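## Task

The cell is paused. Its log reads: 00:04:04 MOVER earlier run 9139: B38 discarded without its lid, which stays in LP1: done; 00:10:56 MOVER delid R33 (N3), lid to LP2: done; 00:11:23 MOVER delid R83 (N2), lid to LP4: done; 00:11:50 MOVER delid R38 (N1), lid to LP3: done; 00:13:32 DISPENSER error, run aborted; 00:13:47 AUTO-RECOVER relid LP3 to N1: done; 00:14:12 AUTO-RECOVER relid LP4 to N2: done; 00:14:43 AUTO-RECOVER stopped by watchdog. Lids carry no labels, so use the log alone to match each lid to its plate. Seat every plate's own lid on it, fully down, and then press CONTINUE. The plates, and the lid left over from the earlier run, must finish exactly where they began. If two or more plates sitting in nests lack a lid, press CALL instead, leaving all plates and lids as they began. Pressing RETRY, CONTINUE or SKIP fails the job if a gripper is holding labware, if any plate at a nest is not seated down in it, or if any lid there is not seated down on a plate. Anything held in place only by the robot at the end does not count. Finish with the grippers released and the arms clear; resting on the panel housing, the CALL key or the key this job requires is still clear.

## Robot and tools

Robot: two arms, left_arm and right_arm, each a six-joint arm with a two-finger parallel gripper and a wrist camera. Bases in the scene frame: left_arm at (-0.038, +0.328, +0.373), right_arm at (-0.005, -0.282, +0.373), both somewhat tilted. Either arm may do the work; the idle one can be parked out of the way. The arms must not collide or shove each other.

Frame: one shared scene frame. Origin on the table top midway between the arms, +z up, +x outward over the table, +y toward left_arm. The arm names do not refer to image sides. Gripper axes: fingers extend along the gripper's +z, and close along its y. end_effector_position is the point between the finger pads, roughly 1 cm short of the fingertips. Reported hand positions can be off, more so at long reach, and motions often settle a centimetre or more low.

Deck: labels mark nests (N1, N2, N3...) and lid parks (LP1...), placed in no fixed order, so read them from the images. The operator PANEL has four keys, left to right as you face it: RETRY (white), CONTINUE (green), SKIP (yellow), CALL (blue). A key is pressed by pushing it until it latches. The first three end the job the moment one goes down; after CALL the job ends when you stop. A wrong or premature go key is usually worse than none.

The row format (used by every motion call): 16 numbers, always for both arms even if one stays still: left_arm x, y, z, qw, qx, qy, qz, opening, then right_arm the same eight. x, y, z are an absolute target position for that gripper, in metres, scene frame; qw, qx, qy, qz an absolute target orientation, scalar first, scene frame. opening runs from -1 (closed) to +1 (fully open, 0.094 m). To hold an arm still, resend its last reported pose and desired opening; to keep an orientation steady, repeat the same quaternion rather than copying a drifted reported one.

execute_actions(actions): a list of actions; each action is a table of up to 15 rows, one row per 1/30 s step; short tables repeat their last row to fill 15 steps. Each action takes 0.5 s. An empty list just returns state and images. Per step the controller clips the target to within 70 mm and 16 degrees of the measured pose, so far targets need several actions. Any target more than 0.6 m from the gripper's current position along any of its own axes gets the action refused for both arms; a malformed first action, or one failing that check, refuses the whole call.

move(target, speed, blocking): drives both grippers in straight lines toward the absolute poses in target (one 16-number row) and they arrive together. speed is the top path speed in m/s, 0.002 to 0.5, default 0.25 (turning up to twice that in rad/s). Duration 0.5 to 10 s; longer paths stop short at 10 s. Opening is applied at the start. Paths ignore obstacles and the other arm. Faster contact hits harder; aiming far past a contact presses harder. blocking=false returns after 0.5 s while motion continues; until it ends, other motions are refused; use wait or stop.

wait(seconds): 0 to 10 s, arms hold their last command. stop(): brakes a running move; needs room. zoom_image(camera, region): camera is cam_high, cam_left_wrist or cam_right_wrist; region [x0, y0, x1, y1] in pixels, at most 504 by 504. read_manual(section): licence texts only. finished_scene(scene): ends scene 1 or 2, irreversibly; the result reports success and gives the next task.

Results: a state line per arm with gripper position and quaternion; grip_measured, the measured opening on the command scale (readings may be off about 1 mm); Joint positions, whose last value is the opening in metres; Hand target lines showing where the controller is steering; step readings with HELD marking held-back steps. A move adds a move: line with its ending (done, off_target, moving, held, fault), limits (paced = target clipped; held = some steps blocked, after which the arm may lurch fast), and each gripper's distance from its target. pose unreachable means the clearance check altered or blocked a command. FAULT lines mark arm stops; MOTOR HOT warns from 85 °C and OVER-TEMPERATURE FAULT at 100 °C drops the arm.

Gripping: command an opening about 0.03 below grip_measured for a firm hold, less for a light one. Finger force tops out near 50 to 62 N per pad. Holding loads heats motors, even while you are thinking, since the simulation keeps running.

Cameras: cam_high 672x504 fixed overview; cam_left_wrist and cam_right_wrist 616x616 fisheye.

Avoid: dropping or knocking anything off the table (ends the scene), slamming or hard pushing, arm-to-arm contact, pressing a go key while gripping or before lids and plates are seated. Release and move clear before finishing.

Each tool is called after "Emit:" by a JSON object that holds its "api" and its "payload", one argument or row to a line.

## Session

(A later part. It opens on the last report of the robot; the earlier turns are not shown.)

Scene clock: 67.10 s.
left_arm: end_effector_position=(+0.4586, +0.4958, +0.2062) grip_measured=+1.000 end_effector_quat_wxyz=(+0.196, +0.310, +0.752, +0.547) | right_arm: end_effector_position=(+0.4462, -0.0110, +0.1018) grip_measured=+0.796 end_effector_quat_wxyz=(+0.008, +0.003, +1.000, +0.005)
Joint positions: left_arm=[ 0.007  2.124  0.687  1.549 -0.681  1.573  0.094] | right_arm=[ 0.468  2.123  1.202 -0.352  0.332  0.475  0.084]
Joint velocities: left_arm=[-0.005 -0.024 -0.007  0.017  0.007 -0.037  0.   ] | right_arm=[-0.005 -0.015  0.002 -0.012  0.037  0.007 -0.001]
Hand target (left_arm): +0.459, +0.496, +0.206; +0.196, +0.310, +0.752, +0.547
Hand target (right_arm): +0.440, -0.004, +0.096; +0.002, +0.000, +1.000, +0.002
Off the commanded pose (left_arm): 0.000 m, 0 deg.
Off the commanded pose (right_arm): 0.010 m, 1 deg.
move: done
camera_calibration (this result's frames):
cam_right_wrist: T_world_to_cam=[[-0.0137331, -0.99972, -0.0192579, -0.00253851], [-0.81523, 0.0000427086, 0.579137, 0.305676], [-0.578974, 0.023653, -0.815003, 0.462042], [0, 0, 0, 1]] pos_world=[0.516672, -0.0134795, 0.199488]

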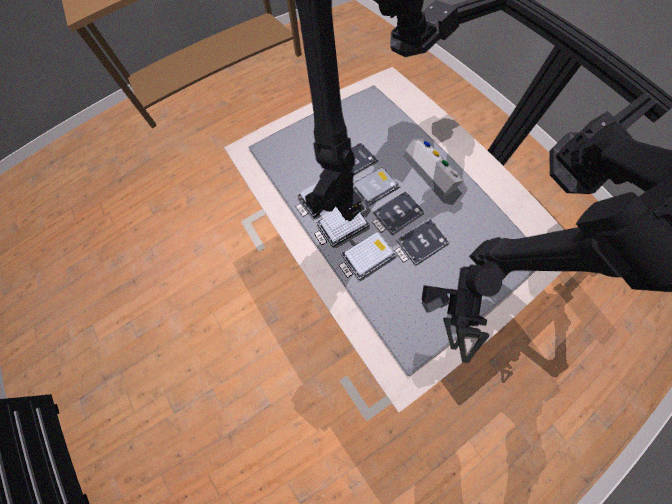

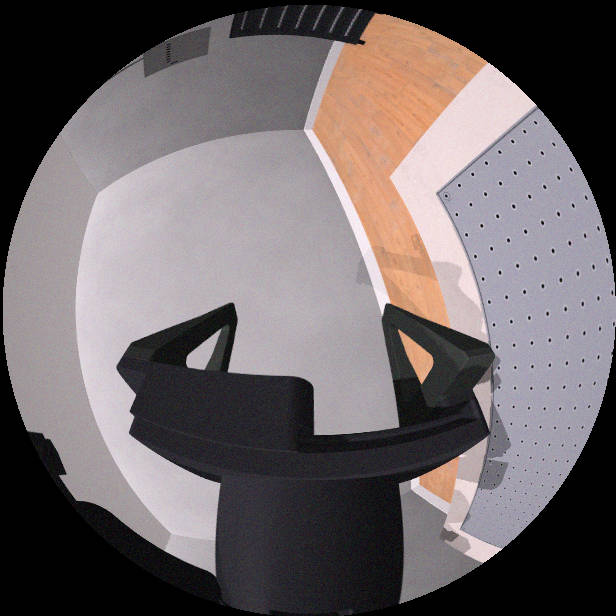

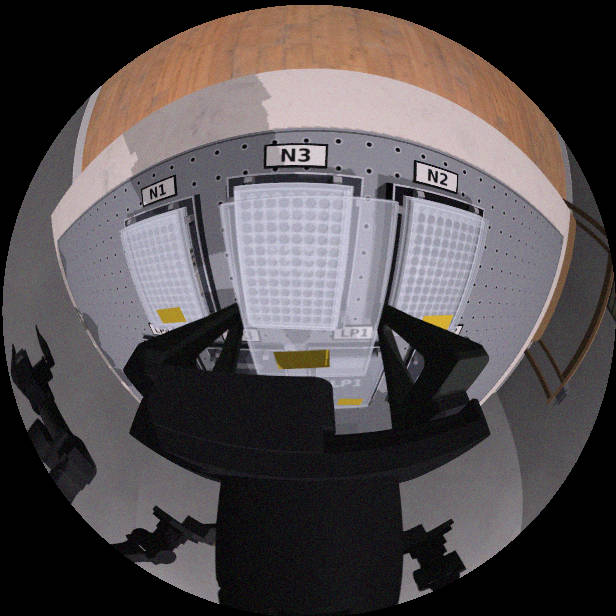

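Emit:
{"api": "move", "payload": {
  "target": [0.4586,0.4958,0.2062,0.196,0.310,0.752,0.547,1, 0.449,0.006,0.072,0,0,1,0,0.76],
  "speed": 0.05
}}

Emit:
{"api": "zoom_image", "payload": {
  "camera": "cam_right_wrist",
  "region": [190, 140, 430, 380]
}}

Scene clock: 79.63 s.
left_arm: end_effector_position=(+0.4586, +0.4958, +0.2062) grip_measured=+1.000 end_effector_quat_wxyz=(+0.196, +0.310, +0.752, +0.547) | right_arm: end_effector_position=(+0.4469, -0.0009, +0.0767) grip_measured=+0.796 end_effector_quat_wxyz=(+0.001, +0.001, +1.000, +0.001)
Joint positions: left_arm=[ 0.007  2.124  0.687  1.549 -0.681  1.573  0.094] | right_arm=[ 0.468  2.197  1.262 -0.355  0.332  0.477  0.084]
Joint velocities: left_arm=[ 0.005  0.005 -0.012  0.002 -0.051 -0.007  0.   ] | right_arm=[-0.015 -0.005 -0.002  0.017 -0.051  0.022 -0.001]
Hand target (left_arm): +0.459, +0.496, +0.206; +0.196, +0.310, +0.752, +0.547
Hand target (right_arm): +0.449, +0.006, +0.072; +0.000, -0.000, +1.000, +0.000
Off the commanded pose (left_arm): 0.000 m, 0 deg.
Off the commanded pose (right_arm): 0.009 m, 0 deg.
move: done
camera_calibration (this result's frames):
cam_right_wrist: T_world_to_cam=[[-0.00961219, -0.999884, -0.0118384, 0.00471333], [-0.806981, 0.000765442, 0.590577, 0.316242], [-0.5905, 0.0152301, -0.806894, 0.446254], [0, 0, 0, 1]] pos_world=[0.51876, -0.00232578, 0.17337]

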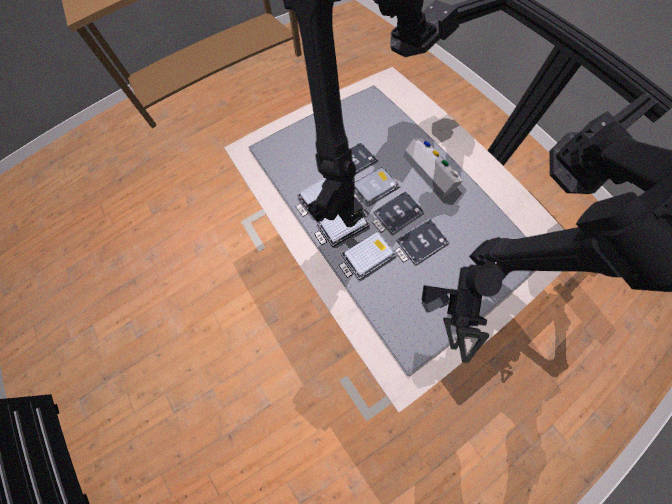

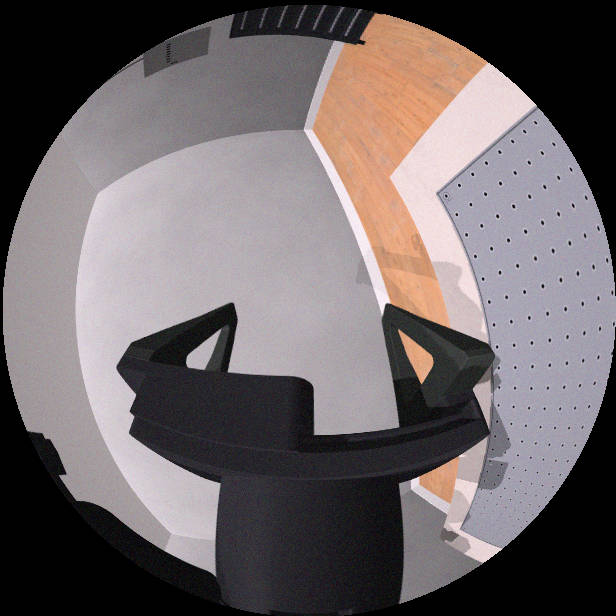

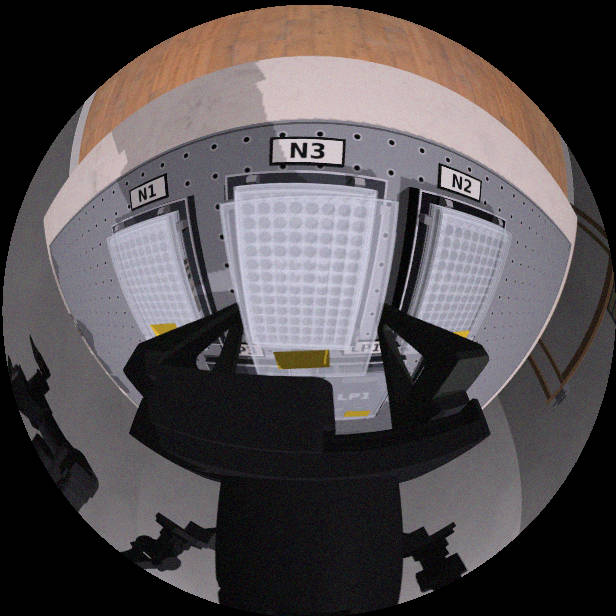

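Region (190, 140, 430, 380) of cam_right_wrist's 616x616 image, scaled by 2.100, with more detail than that image has.

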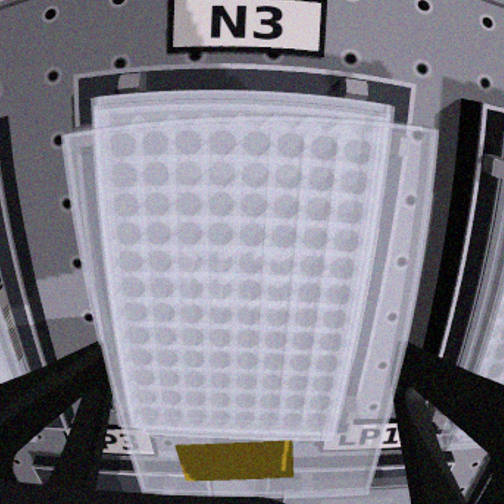

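Emit:
{"api": "zoom_image", "payload": {
  "camera": "cam_right_wrist",
  "region": [230, 290, 390, 380]
}}

Emit:
{"api": "zoom_image", "payload": {
  "camera": "cam_right_wrist",
  "region": [210, 165, 410, 255]
}}

Region (230, 290, 390, 380) of cam_right_wrist's 616x616 image, scaled by 3.150, with more detail than that image has; it fills the top 284 rows of this view, and the rest is white.

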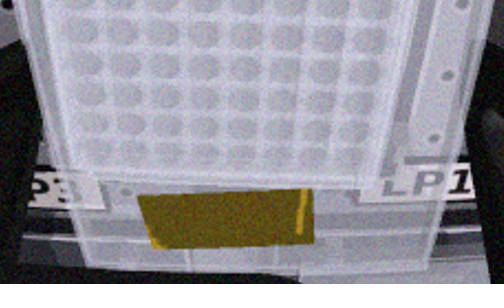

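Region (210, 165, 410, 255) of cam_right_wrist's 616x616 image, scaled by 2.520, with more detail than that image has; it fills the top 227 rows of this view, and the rest is white.

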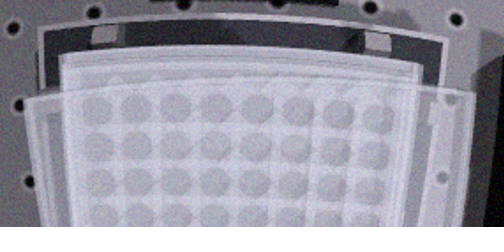

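Emit:
{"api": "move", "payload": {
  "target": [0.4586,0.4958,0.2062,0.196,0.310,0.752,0.547,1, 0.454,0.011,0.072,0,0.0175,1,0,0.76],
  "speed": 0.02
}}

Emit:
{"api": "zoom_image", "payload": {
  "camera": "cam_right_wrist",
  "region": [190, 140, 430, 380]
}}

Scene clock: 100.27 s.
left_arm: end_effector_position=(+0.4586, +0.4958, +0.2062) grip_measured=+1.000 end_effector_quat_wxyz=(+0.196, +0.310, +0.752, +0.547) | right_arm: end_effector_position=(+0.4566, +0.0032, +0.0790) grip_measured=+0.796 end_effector_quat_wxyz=(+0.004, +0.018, +1.000, +0.003)
Joint positions: left_arm=[ 0.007  2.124  0.687  1.549 -0.681  1.573  0.094] | right_arm=[ 0.468  2.198  1.287 -0.37   0.332  0.507  0.084]
Joint velocities: left_arm=[ 0.005  0.005 -0.007  0.002 -0.066  0.007  0.   ] | right_arm=[-0.005  0.005  0.002 -0.022 -0.007 -0.037 -0.   ]
Hand target (left_arm): +0.459, +0.496, +0.206; +0.196, +0.310, +0.752, +0.547
Hand target (right_arm): +0.454, +0.011, +0.072; +0.000, +0.017, +1.000, +0.000
Off the commanded pose (left_arm): 0.000 m, 0 deg.
Off the commanded pose (right_arm): 0.011 m, 1 deg.
move: off_target (right_arm)
camera_calibration (this result's frames):
cam_right_wrist: T_world_to_cam=[[-0.0430222, -0.998952, -0.0156322, 0.0244142], [-0.810422, 0.0257439, 0.585281, 0.324506], [-0.584265, 0.0378487, -0.81068, 0.45117], [0, 0, 0, 1]] pos_world=[0.52764, -0.00104165, 0.176209]

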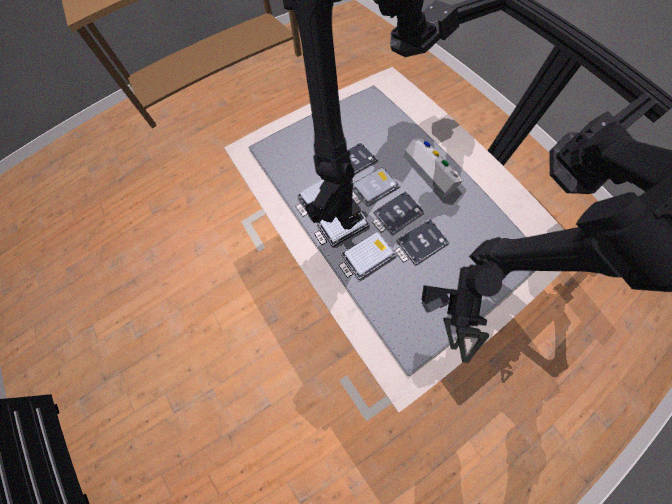

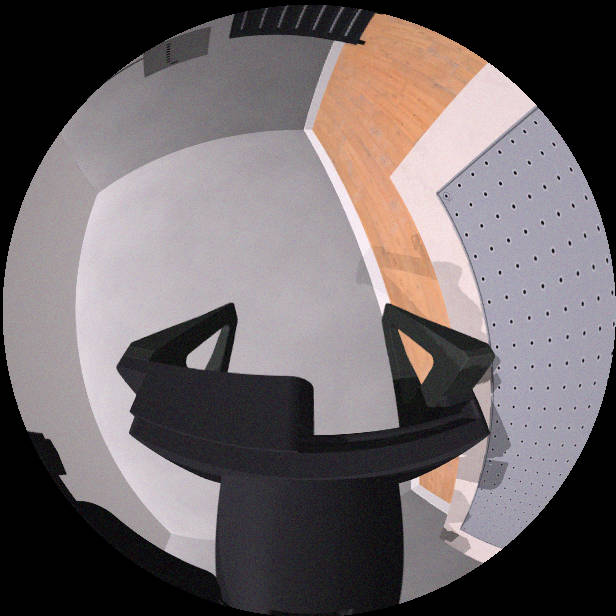

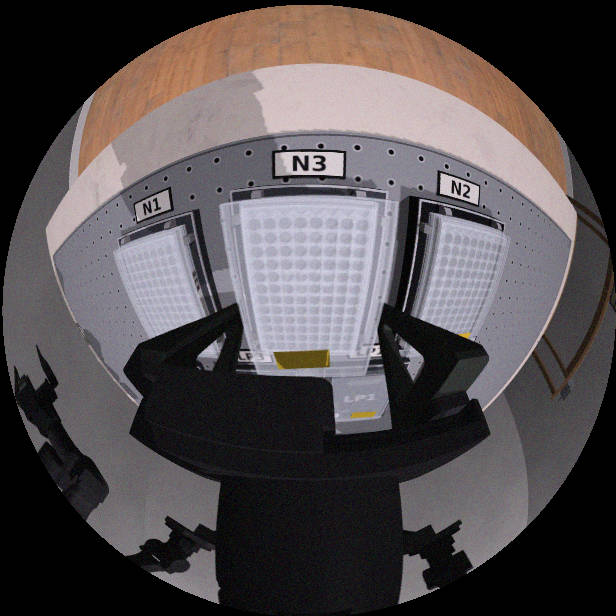

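Region (190, 140, 430, 380) of cam_right_wrist's 616x616 image, scaled by 2.100, with more detail than that image has.

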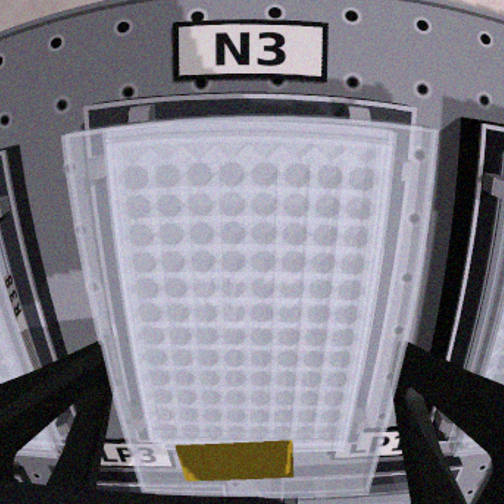

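Emit:
{"api": "move", "payload": {
  "target": [0.4586,0.4958,0.2062,0.196,0.310,0.752,0.547,1, 0.453,0.013,0.067,0,0.021,1,0,0.76],
  "speed": 0.02
}}

Emit:
{"api": "zoom_image", "payload": {
  "camera": "cam_right_wrist",
  "region": [190, 140, 430, 380]
}}

Scene clock: 107.43 s.
left_arm: end_effector_position=(+0.4586, +0.4958, +0.2062) grip_measured=+1.000 end_effector_quat_wxyz=(+0.196, +0.310, +0.752, +0.547) | right_arm: end_effector_position=(+0.4505, +0.0030, +0.0713) grip_measured=+0.796 end_effector_quat_wxyz=(-0.002, +0.020, +1.000, -0.000)
Joint positions: left_arm=[ 0.007  2.124  0.687  1.549 -0.681  1.573  0.094] | right_arm=[ 0.468  2.216  1.29  -0.37   0.332  0.517  0.084]
Joint velocities: left_arm=[ 0.015 -0.005 -0.012 -0.012 -0.051 -0.007  0.   ] | right_arm=[-0.015  0.005 -0.007 -0.017 -0.066 -0.022  0.001]
Hand target (left_arm): +0.459, +0.496, +0.206; +0.196, +0.310, +0.752, +0.547
Hand target (right_arm): +0.453, +0.013, +0.067; +0.000, +0.021, +1.000, +0.000
Off the commanded pose (left_arm): 0.000 m, 0 deg.
Off the commanded pose (right_arm): 0.011 m, 0 deg.
move: off_target (right_arm)
camera_calibration (this result's frames):
cam_right_wrist: T_world_to_cam=[[-0.0474629, -0.998836, -0.00865158, 0.0253801], [-0.802905, 0.0329973, 0.595192, 0.31995], [-0.594214, 0.035196, -0.803537, 0.445338], [0, 0, 0, 1]] pos_world=[0.52272, -0.000881012, 0.167633]

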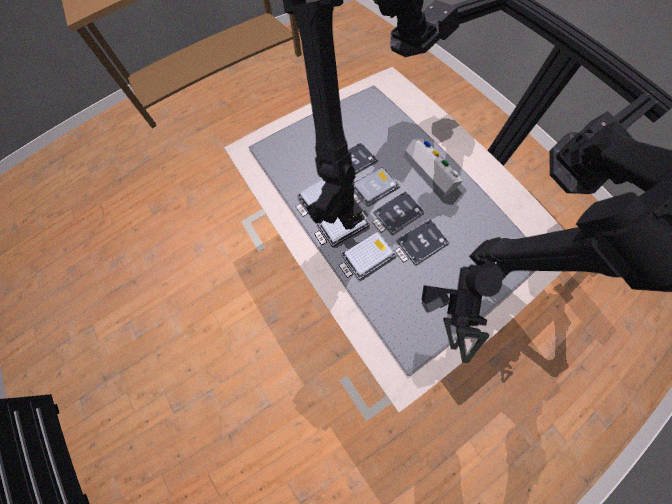

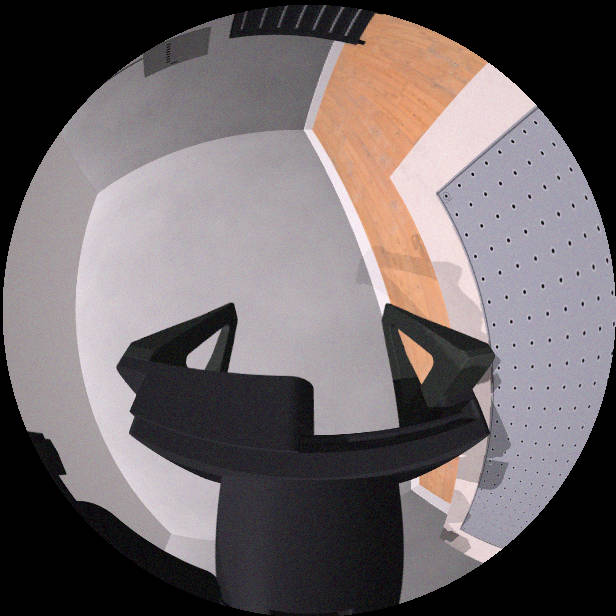

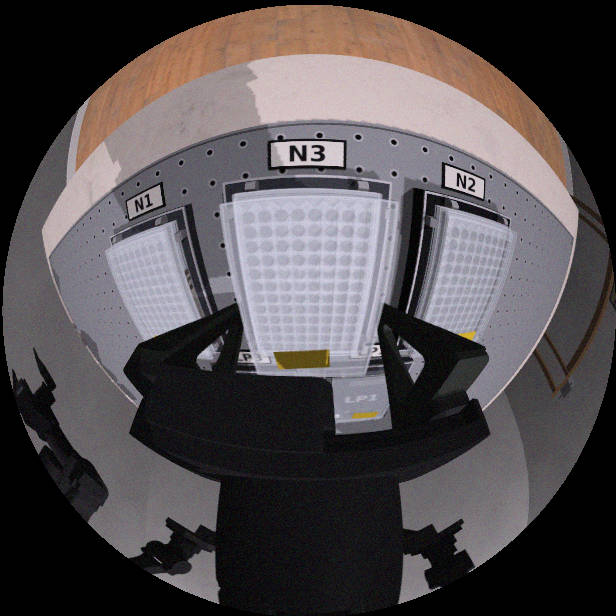

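Region (190, 140, 430, 380) of cam_right_wrist's 616x616 image, scaled by 2.100, with more detail than that image has.

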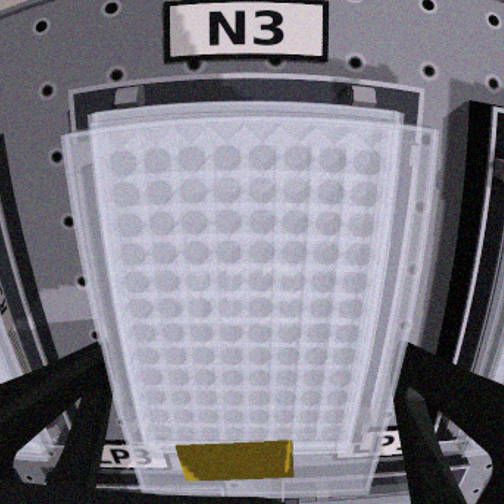

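Emit:
{"api": "move", "payload": {
  "target": [0.4586,0.4958,0.2062,0.196,0.310,0.752,0.547,1, 0.454,0.016,0.067,0,0.021,1,0,0.76],
  "speed": 0.01
}}

Emit:
{"api": "zoom_image", "payload": {
  "camera": "cam_right_wrist",
  "region": [190, 140, 430, 380]
}}

Scene clock: 114.47 s.
left_arm: end_effector_position=(+0.4586, +0.4958, +0.2062) grip_measured=+1.000 end_effector_quat_wxyz=(+0.196, +0.310, +0.752, +0.547) | right_arm: end_effector_position=(+0.4562, +0.0054, +0.0724) grip_measured=+0.796 end_effector_quat_wxyz=(+0.002, +0.023, +1.000, +0.002)
Joint positions: left_arm=[ 0.007  2.124  0.687  1.549 -0.681  1.573  0.094] | right_arm=[ 0.468  2.217  1.301 -0.37   0.332  0.52   0.084]
Joint velocities: left_arm=[-0.005  0.015 -0.002 -0.007 -0.081 -0.081  0.   ] | right_arm=[-0.005 -0.015 -0.007 -0.022  0.007  0.007 -0.   ]
Hand target (left_arm): +0.459, +0.496, +0.206; +0.196, +0.310, +0.752, +0.547
Hand target (right_arm): +0.454, +0.016, +0.067; +0.000, +0.021, +1.000, +0.000
Off the commanded pose (left_arm): 0.000 m, 0 deg.
Off the commanded pose (right_arm): 0.012 m, 0 deg.
move: off_target (right_arm)
camera_calibration (this result's frames):
cam_right_wrist: T_world_to_cam=[[-0.0545377, -0.998429, -0.012887, 0.0315945], [-0.807979, 0.0365442, 0.588076, 0.326666], [-0.586681, 0.0424848, -0.808703, 0.446468], [0, 0, 0, 1]] pos_world=[0.527597, 0.000638949, 0.169363]

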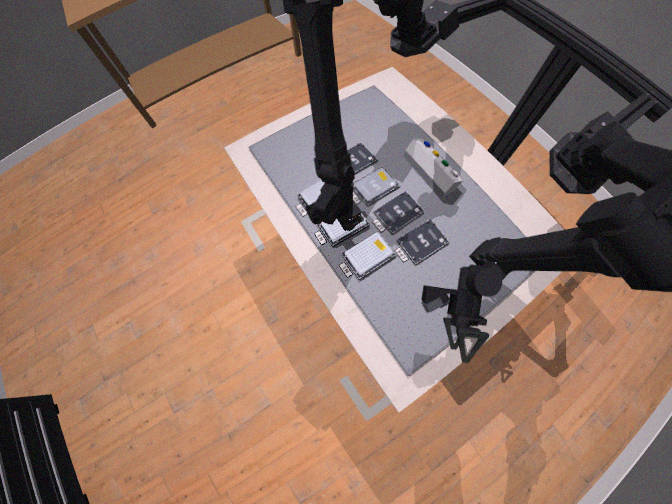

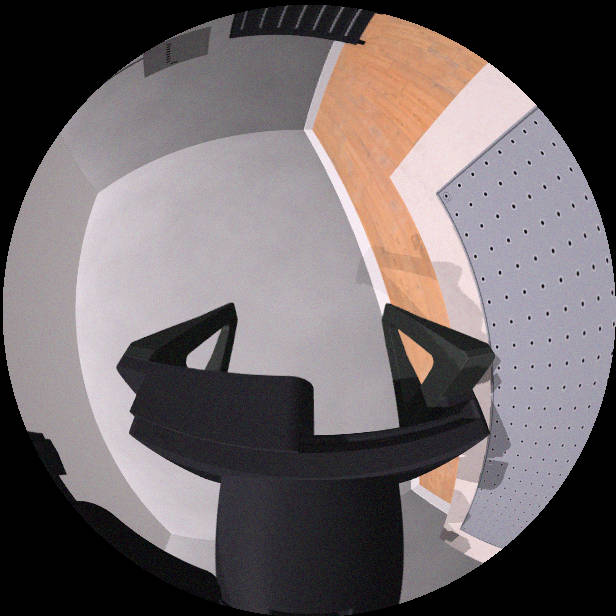

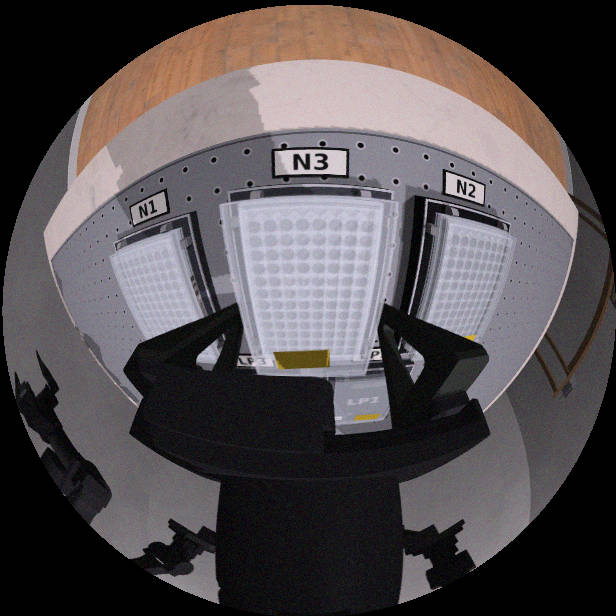

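Region (190, 140, 430, 380) of cam_right_wrist's 616x616 image, scaled by 2.100, with more detail than that image has.

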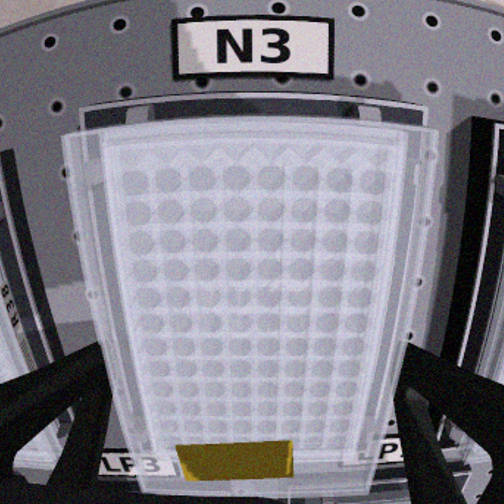

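Emit:
{"api": "move", "payload": {
  "target": [0.4586,0.4958,0.2062,0.196,0.310,0.752,0.547,1, 0.458,0.022,0.092,0,0.019,1,0,0.76],
  "speed": 0.05
}}

Emit:
{"api": "move", "payload": {
  "target": [0.4586,0.4958,0.2062,0.196,0.310,0.752,0.547,1, 0.462,0.000,0.072,0,0.019,1,0,0.76],
  "speed": 0.03
}}

Emit:
{"api": "zoom_image", "payload": {
  "camera": "cam_right_wrist",
  "region": [190, 140, 430, 380]
}}

Scene clock: 131.87 s.
left_arm: end_effector_position=(+0.4586, +0.4958, +0.2062) grip_measured=+1.000 end_effector_quat_wxyz=(+0.196, +0.310, +0.752, +0.547) | right_arm: end_effector_position=(+0.4467, +0.0084, +0.0796) grip_measured=+0.796 end_effector_quat_wxyz=(-0.012, +0.017, +1.000, -0.007)
Joint positions: left_arm=[ 0.007  2.124  0.687  1.549 -0.681  1.573  0.094] | right_arm=[ 0.484  2.208  1.301 -0.419  0.337  0.537  0.084]
Joint velocities: left_arm=[ 0.005 -0.024  0.012 -0.012  0.007  0.051  0.   ] | right_arm=[-0.005  0.005 -0.012 -0.007  0.022 -0.022  0.   ]
Hand target (left_arm): +0.459, +0.496, +0.206; +0.196, +0.310, +0.752, +0.547
Hand target (right_arm): +0.458, +0.022, +0.092; +0.000, +0.019, +1.000, +0.001
Off the commanded pose (left_arm): 0.000 m, 0 deg.
Off the commanded pose (right_arm): 0.022 m, 2 deg.
move: off_target (right_arm)
camera_calibration (this result's frames):
cam_right_wrist: T_world_to_cam=[[-0.0428204, -0.999073, 0.00443867, 0.02751], [-0.791103, 0.0366195, 0.610586, 0.305314], [-0.610183, 0.0226341, -0.791937, 0.455819], [0, 0, 0, 1]] pos_world=[0.520846, 0.005987, 0.174437]

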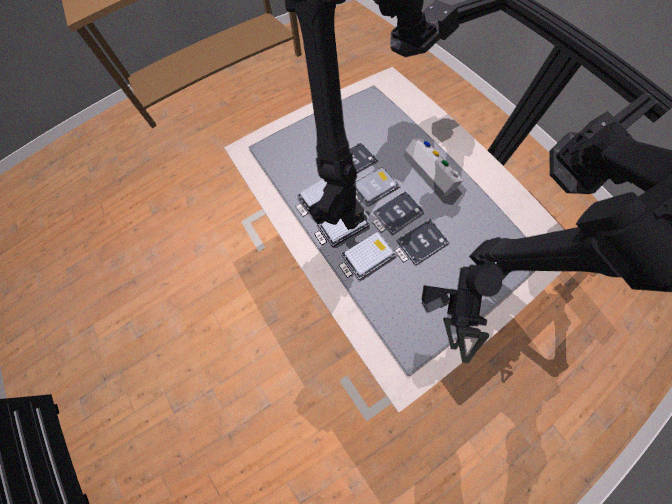

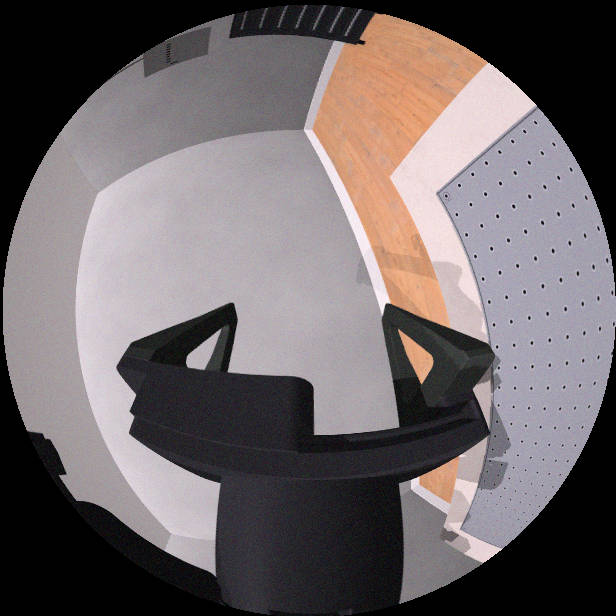

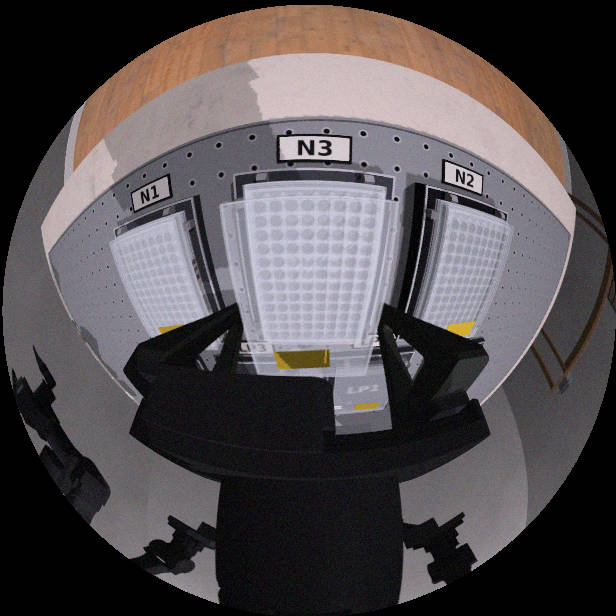

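Scene clock: 132.73 s.
left_arm: end_effector_position=(+0.4586, +0.4958, +0.2062) grip_measured=+1.000 end_effector_quat_wxyz=(+0.196, +0.310, +0.752, +0.547) | right_arm: end_effector_position=(+0.4517, +0.0104, +0.0791) grip_measured=+0.796 end_effector_quat_wxyz=(-0.003, +0.012, +1.000, -0.000)
Joint positions: left_arm=[ 0.007  2.124  0.687  1.549 -0.681  1.573  0.094] | right_arm=[ 0.483  2.208  1.301 -0.396  0.334  0.516  0.084]
Joint velocities: left_arm=[ 0.005 -0.005  0.022 -0.002 -0.007  0.007  0.   ] | right_arm=[-0.015  0.005  0.007  0.002 -0.095  0.007 -0.   ]
Hand target (left_arm): +0.459, +0.496, +0.206; +0.196, +0.310, +0.752, +0.547
Hand target (right_arm): +0.462, +0.000, +0.072; -0.000, +0.019, +1.000, -0.000
Off the commanded pose (left_arm): 0.000 m, 0 deg.
Off the commanded pose (right_arm): 0.016 m, 1 deg.
move: off_target (right_arm)
camera_calibration (this result's frames):
cam_right_wrist: T_world_to_cam=[[-0.0312923, -0.999471, -0.00882394, 0.0256504], [-0.801975, 0.019838, 0.597027, 0.315623], [-0.596537, 0.0257589, -0.802172, 0.453084], [0, 0, 0, 1]] pos_world=[0.524206, 0.00770452, 0.175242]

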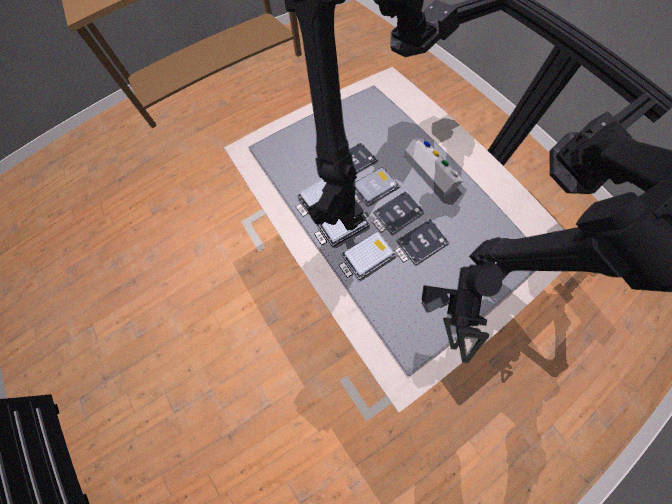

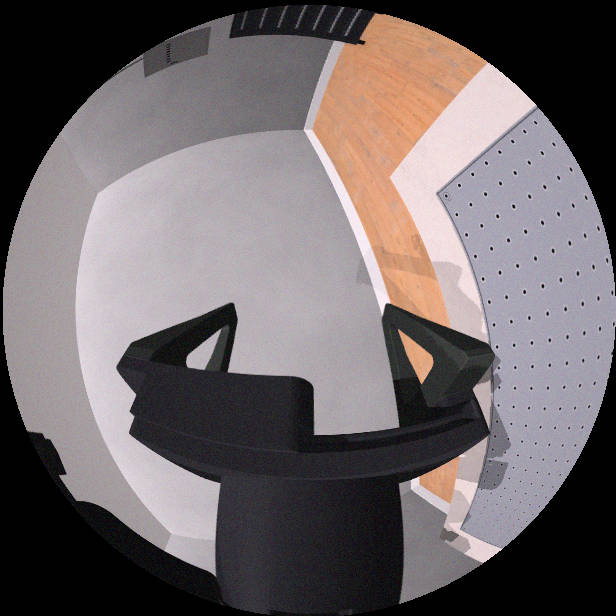

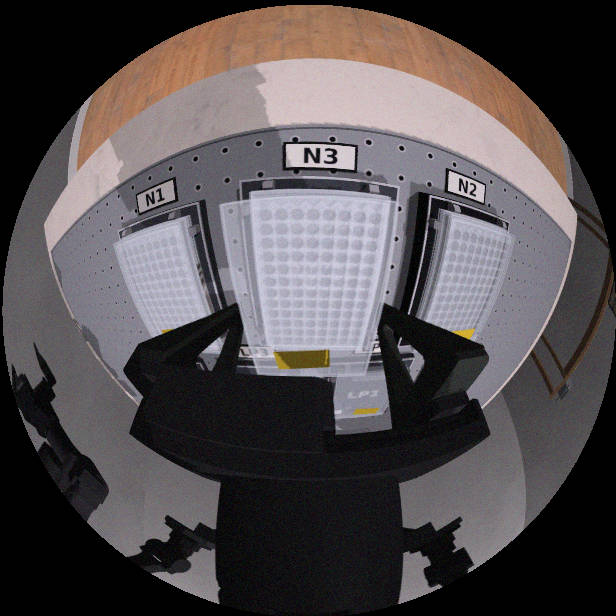

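Region (190, 140, 430, 380) of cam_right_wrist's 616x616 image, scaled by 2.100, with more detail than that image has.

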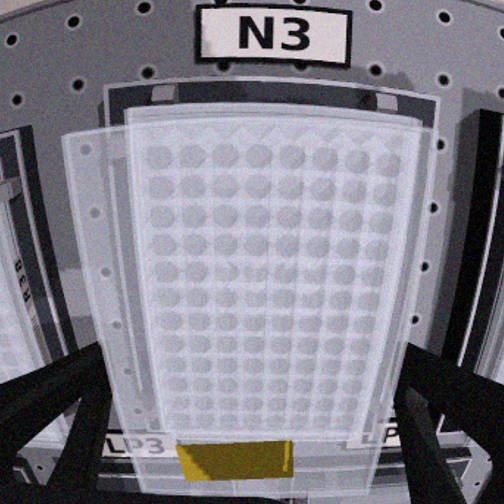

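Emit:
{"api": "move", "payload": {
  "target": [0.4586,0.4958,0.2062,0.196,0.310,0.752,0.547,1, 0.464,-0.005,0.067,0,0.024,1,0,0.76],
  "speed": 0.015
}}

Emit:
{"api": "zoom_image", "payload": {
  "camera": "cam_right_wrist",
  "region": [190, 140, 430, 380]
}}

Scene clock: 141.00 s.
left_arm: end_effector_position=(+0.4586, +0.4958, +0.2062) grip_measured=+1.000 end_effector_quat_wxyz=(+0.196, +0.310, +0.752, +0.547) | right_arm: end_effector_position=(+0.4565, +0.0043, +0.0765) grip_measured=+0.796 end_effector_quat_wxyz=(-0.001, +0.017, +1.000, +0.000)
Joint positions: left_arm=[ 0.007  2.124  0.687  1.549 -0.681  1.573  0.094] | right_arm=[ 0.468  2.208  1.301 -0.387  0.331  0.511  0.084]
Joint velocities: left_arm=[-0.005 -0.015  0.002 -0.007 -0.007  0.037  0.   ] | right_arm=[-0.005  0.005  0.007 -0.012 -0.037 -0.007 -0.001]
Hand target (left_arm): +0.459, +0.496, +0.206; +0.196, +0.310, +0.752, +0.547
Hand target (right_arm): +0.464, -0.005, +0.067; -0.000, +0.024, +1.000, -0.000
Off the commanded pose (left_arm): 0.000 m, 0 deg.
Off the commanded pose (right_arm): 0.015 m, 1 deg.
move: off_target (right_arm)
camera_calibration (this result's frames):
cam_right_wrist: T_world_to_cam=[[-0.0428625, -0.999027, -0.0104075, 0.0249974], [-0.803981, 0.0283064, 0.59398, 0.322293], [-0.593108, 0.0338269, -0.804412, 0.452543], [0, 0, 0, 1]] pos_world=[0.528596, 0.000542007, 0.172856]

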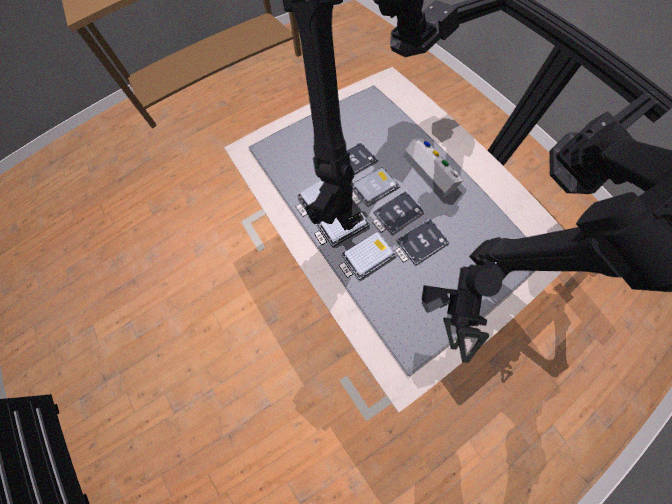

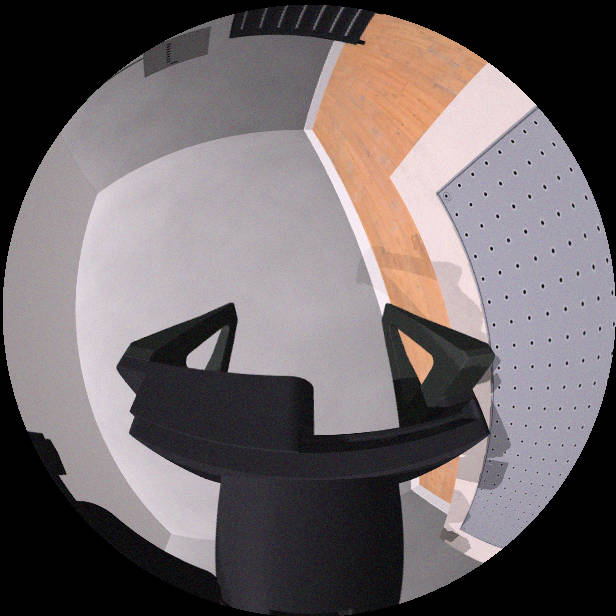

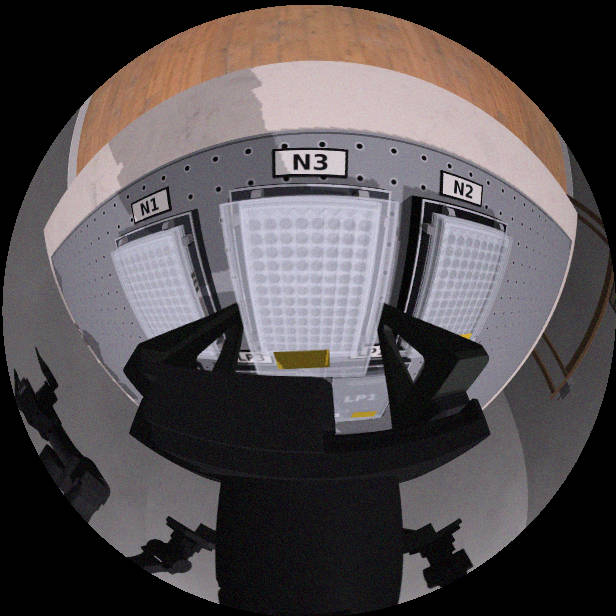

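Region (190, 140, 430, 380) of cam_right_wrist's 616x616 image, scaled by 2.100, with more detail than that image has.

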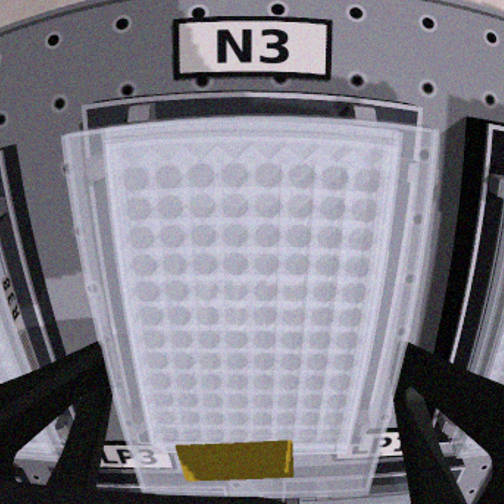

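Emit:
{"api": "move", "payload": {
  "target": [0.4586,0.4958,0.2062,0.196,0.310,0.752,0.547,1, 0.4625,-0.0050,0.0585,0,0.027,1,0,0.76],
  "speed": 0.015
}}

Emit:
{"api": "zoom_image", "payload": {
  "camera": "cam_right_wrist",
  "region": [190, 140, 430, 380]
}}

Scene clock: 163.60 s.
left_arm: end_effector_position=(+0.4586, +0.4958, +0.2062) grip_measured=+1.000 end_effector_quat_wxyz=(+0.196, +0.310, +0.752, +0.547) | right_arm: end_effector_position=(+0.4559, +0.0045, +0.0721) grip_measured=+0.796 end_effector_quat_wxyz=(+0.001, +0.019, +1.000, +0.002)
Joint positions: left_arm=[ 0.007  2.124  0.687  1.549 -0.681  1.573  0.094] | right_arm=[ 0.466  2.217  1.301 -0.373  0.33   0.511  0.084]
Joint velocities: left_arm=[ 0.005  0.005 -0.027 -0.002  0.037  0.007  0.   ] | right_arm=[-0.005 -0.005 -0.002  0.007 -0.051 -0.066  0.   ]
Hand target (left_arm): +0.459, +0.496, +0.206; +0.196, +0.310, +0.752, +0.547
Hand target (right_arm): +0.462, -0.005, +0.059; -0.000, +0.027, +1.000, -0.000
Off the commanded pose (left_arm): 0.000 m, 0 deg.
Off the commanded pose (right_arm): 0.018 m, 1 deg.
move: off_target (right_arm)
camera_calibration (this result's frames):
cam_right_wrist: T_world_to_cam=[[-0.0462921, -0.998841, -0.0131529, 0.0269316], [-0.806058, 0.0295738, 0.591097, 0.325549], [-0.590023, 0.0379652, -0.806493, 0.447397], [0, 0, 0, 1]] pos_world=[0.527633, 0.000287172, 0.168745]

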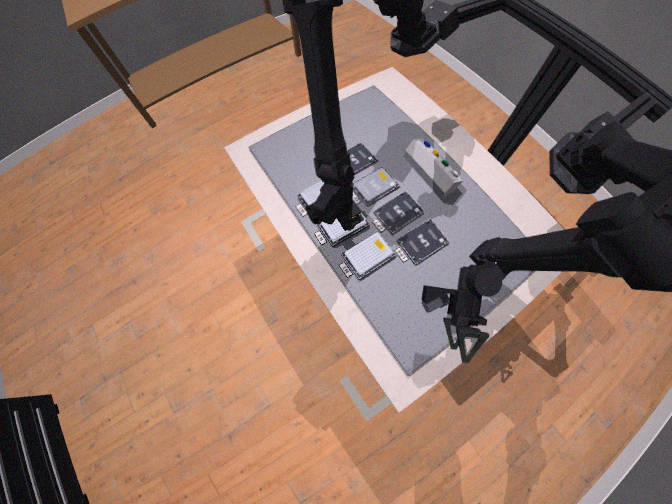

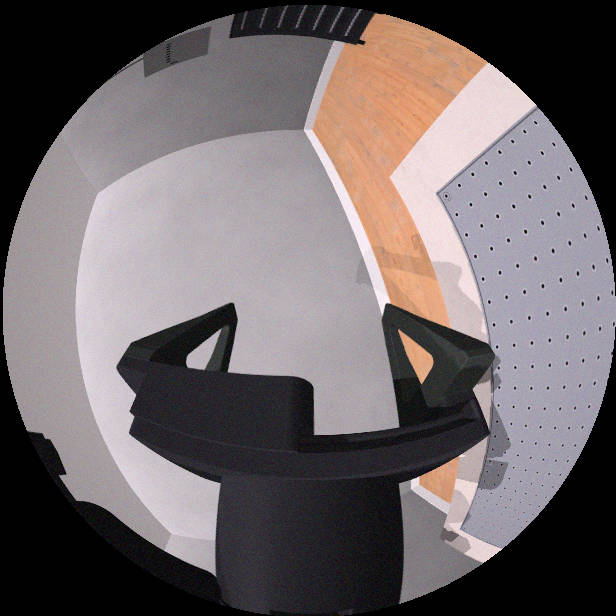

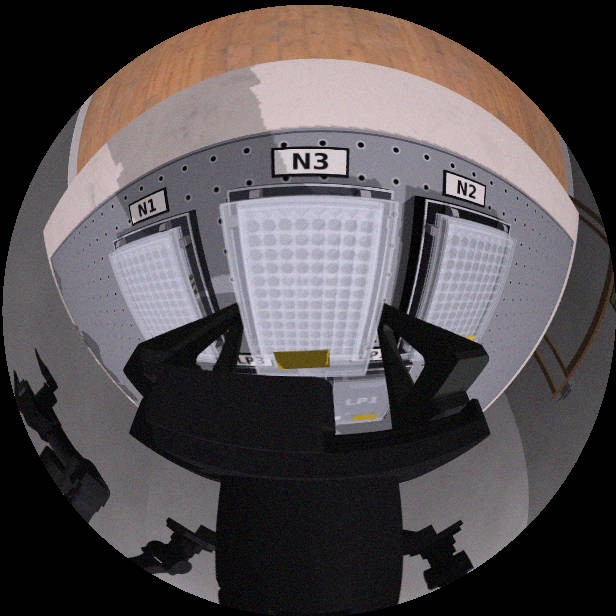

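Region (190, 140, 430, 380) of cam_right_wrist's 616x616 image, scaled by 2.100, with more detail than that image has.

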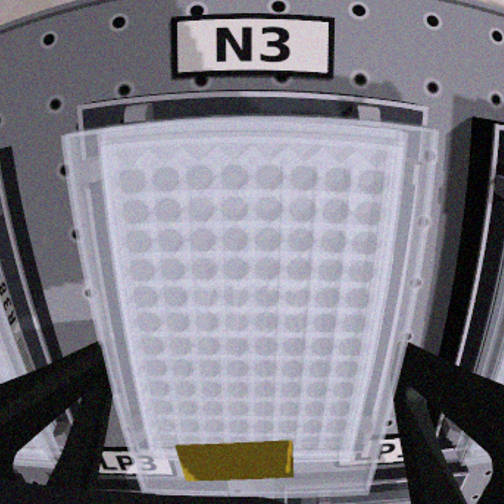

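Emit:
{"api": "move", "payload": {
  "target": [0.4586,0.4958,0.2062,0.196,0.310,0.752,0.547,1, 0.4569,-0.0040,0.0599,-0.008,0.027,1,-0.005,0.76],
  "speed": 0.015
}}

Emit:
{"api": "zoom_image", "payload": {
  "camera": "cam_right_wrist",
  "region": [190, 140, 430, 380]
}}

Scene clock: 178.07 s.
left_arm: end_effector_position=(+0.4586, +0.4958, +0.2062) grip_measured=+1.000 end_effector_quat_wxyz=(+0.196, +0.310, +0.752, +0.547) | right_arm: end_effector_position=(+0.4559, +0.0045, +0.0721) grip_measured=+0.796 end_effector_quat_wxyz=(+0.001, +0.019, +1.000, +0.002)
Joint positions: left_arm=[ 0.007  2.124  0.687  1.549 -0.681  1.573  0.094] | right_arm=[ 0.466  2.217  1.301 -0.373  0.33   0.511  0.084]
Joint velocities: left_arm=[-0.015  0.005  0.002 -0.007  0.081  0.007  0.   ] | right_arm=[-0.005 -0.005 -0.007  0.022 -0.022  0.007 -0.001]
Hand target (left_arm): +0.459, +0.496, +0.206; +0.196, +0.310, +0.752, +0.547
Hand target (right_arm): +0.457, -0.004, +0.060; -0.008, +0.027, +1.000, -0.005
Off the commanded pose (left_arm): 0.000 m, 0 deg.
Off the commanded pose (right_arm): 0.015 m, 2 deg.
move: off_target (right_arm)
camera_calibration (this result's frames):
cam_right_wrist: T_world_to_cam=[[-0.0462921, -0.998841, -0.0131529, 0.0269316], [-0.806058, 0.0295738, 0.591097, 0.325549], [-0.590023, 0.0379652, -0.806493, 0.447397], [0, 0, 0, 1]] pos_world=[0.527633, 0.000287172, 0.168745]

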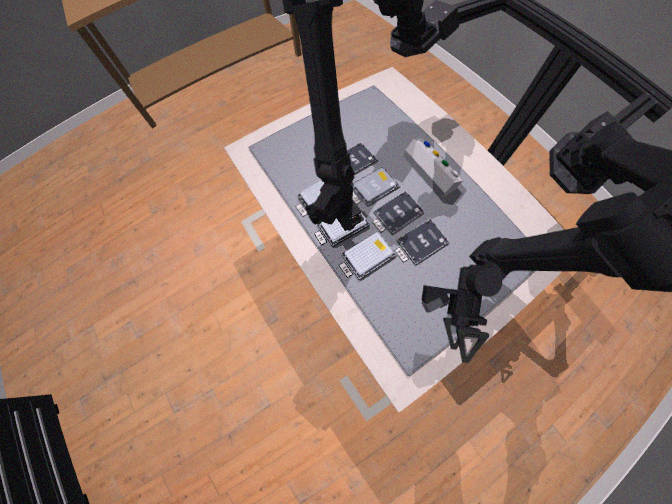

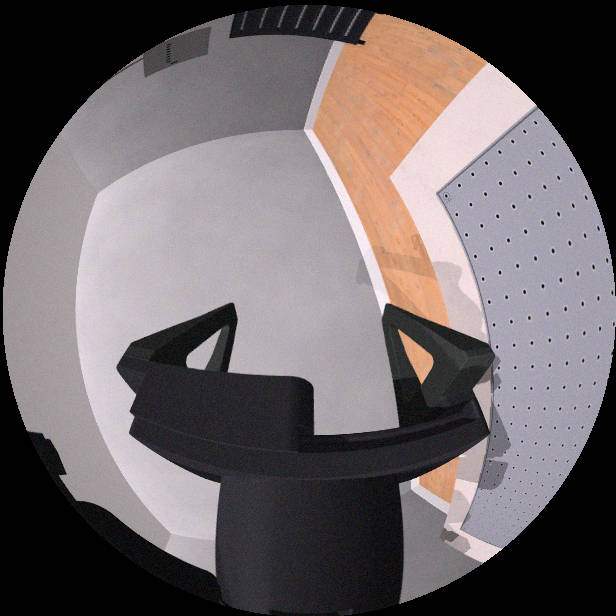

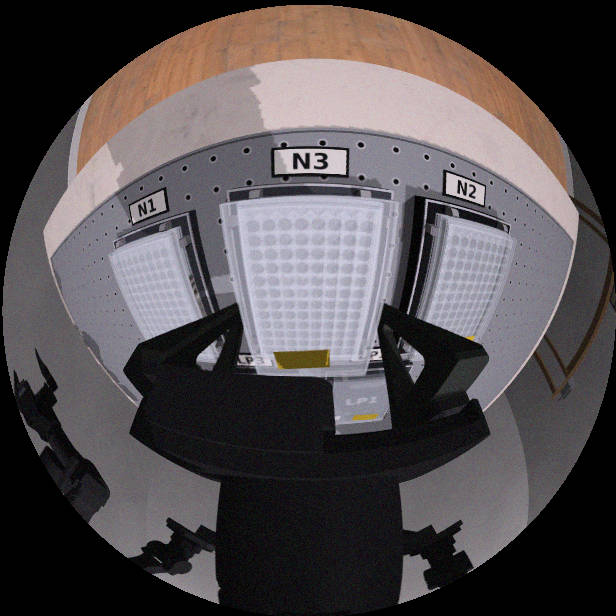

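Region (190, 140, 430, 380) of cam_right_wrist's 616x616 image, scaled by 2.100, with more detail than that image has.

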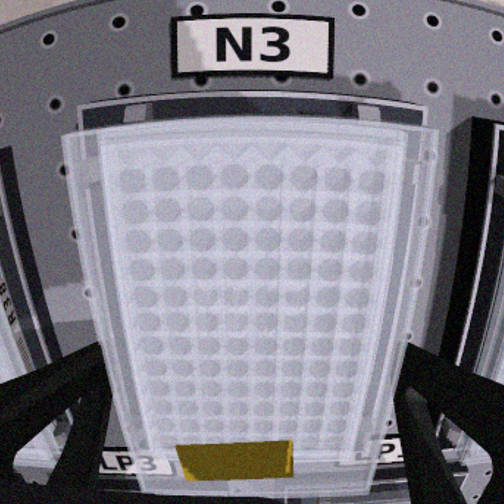

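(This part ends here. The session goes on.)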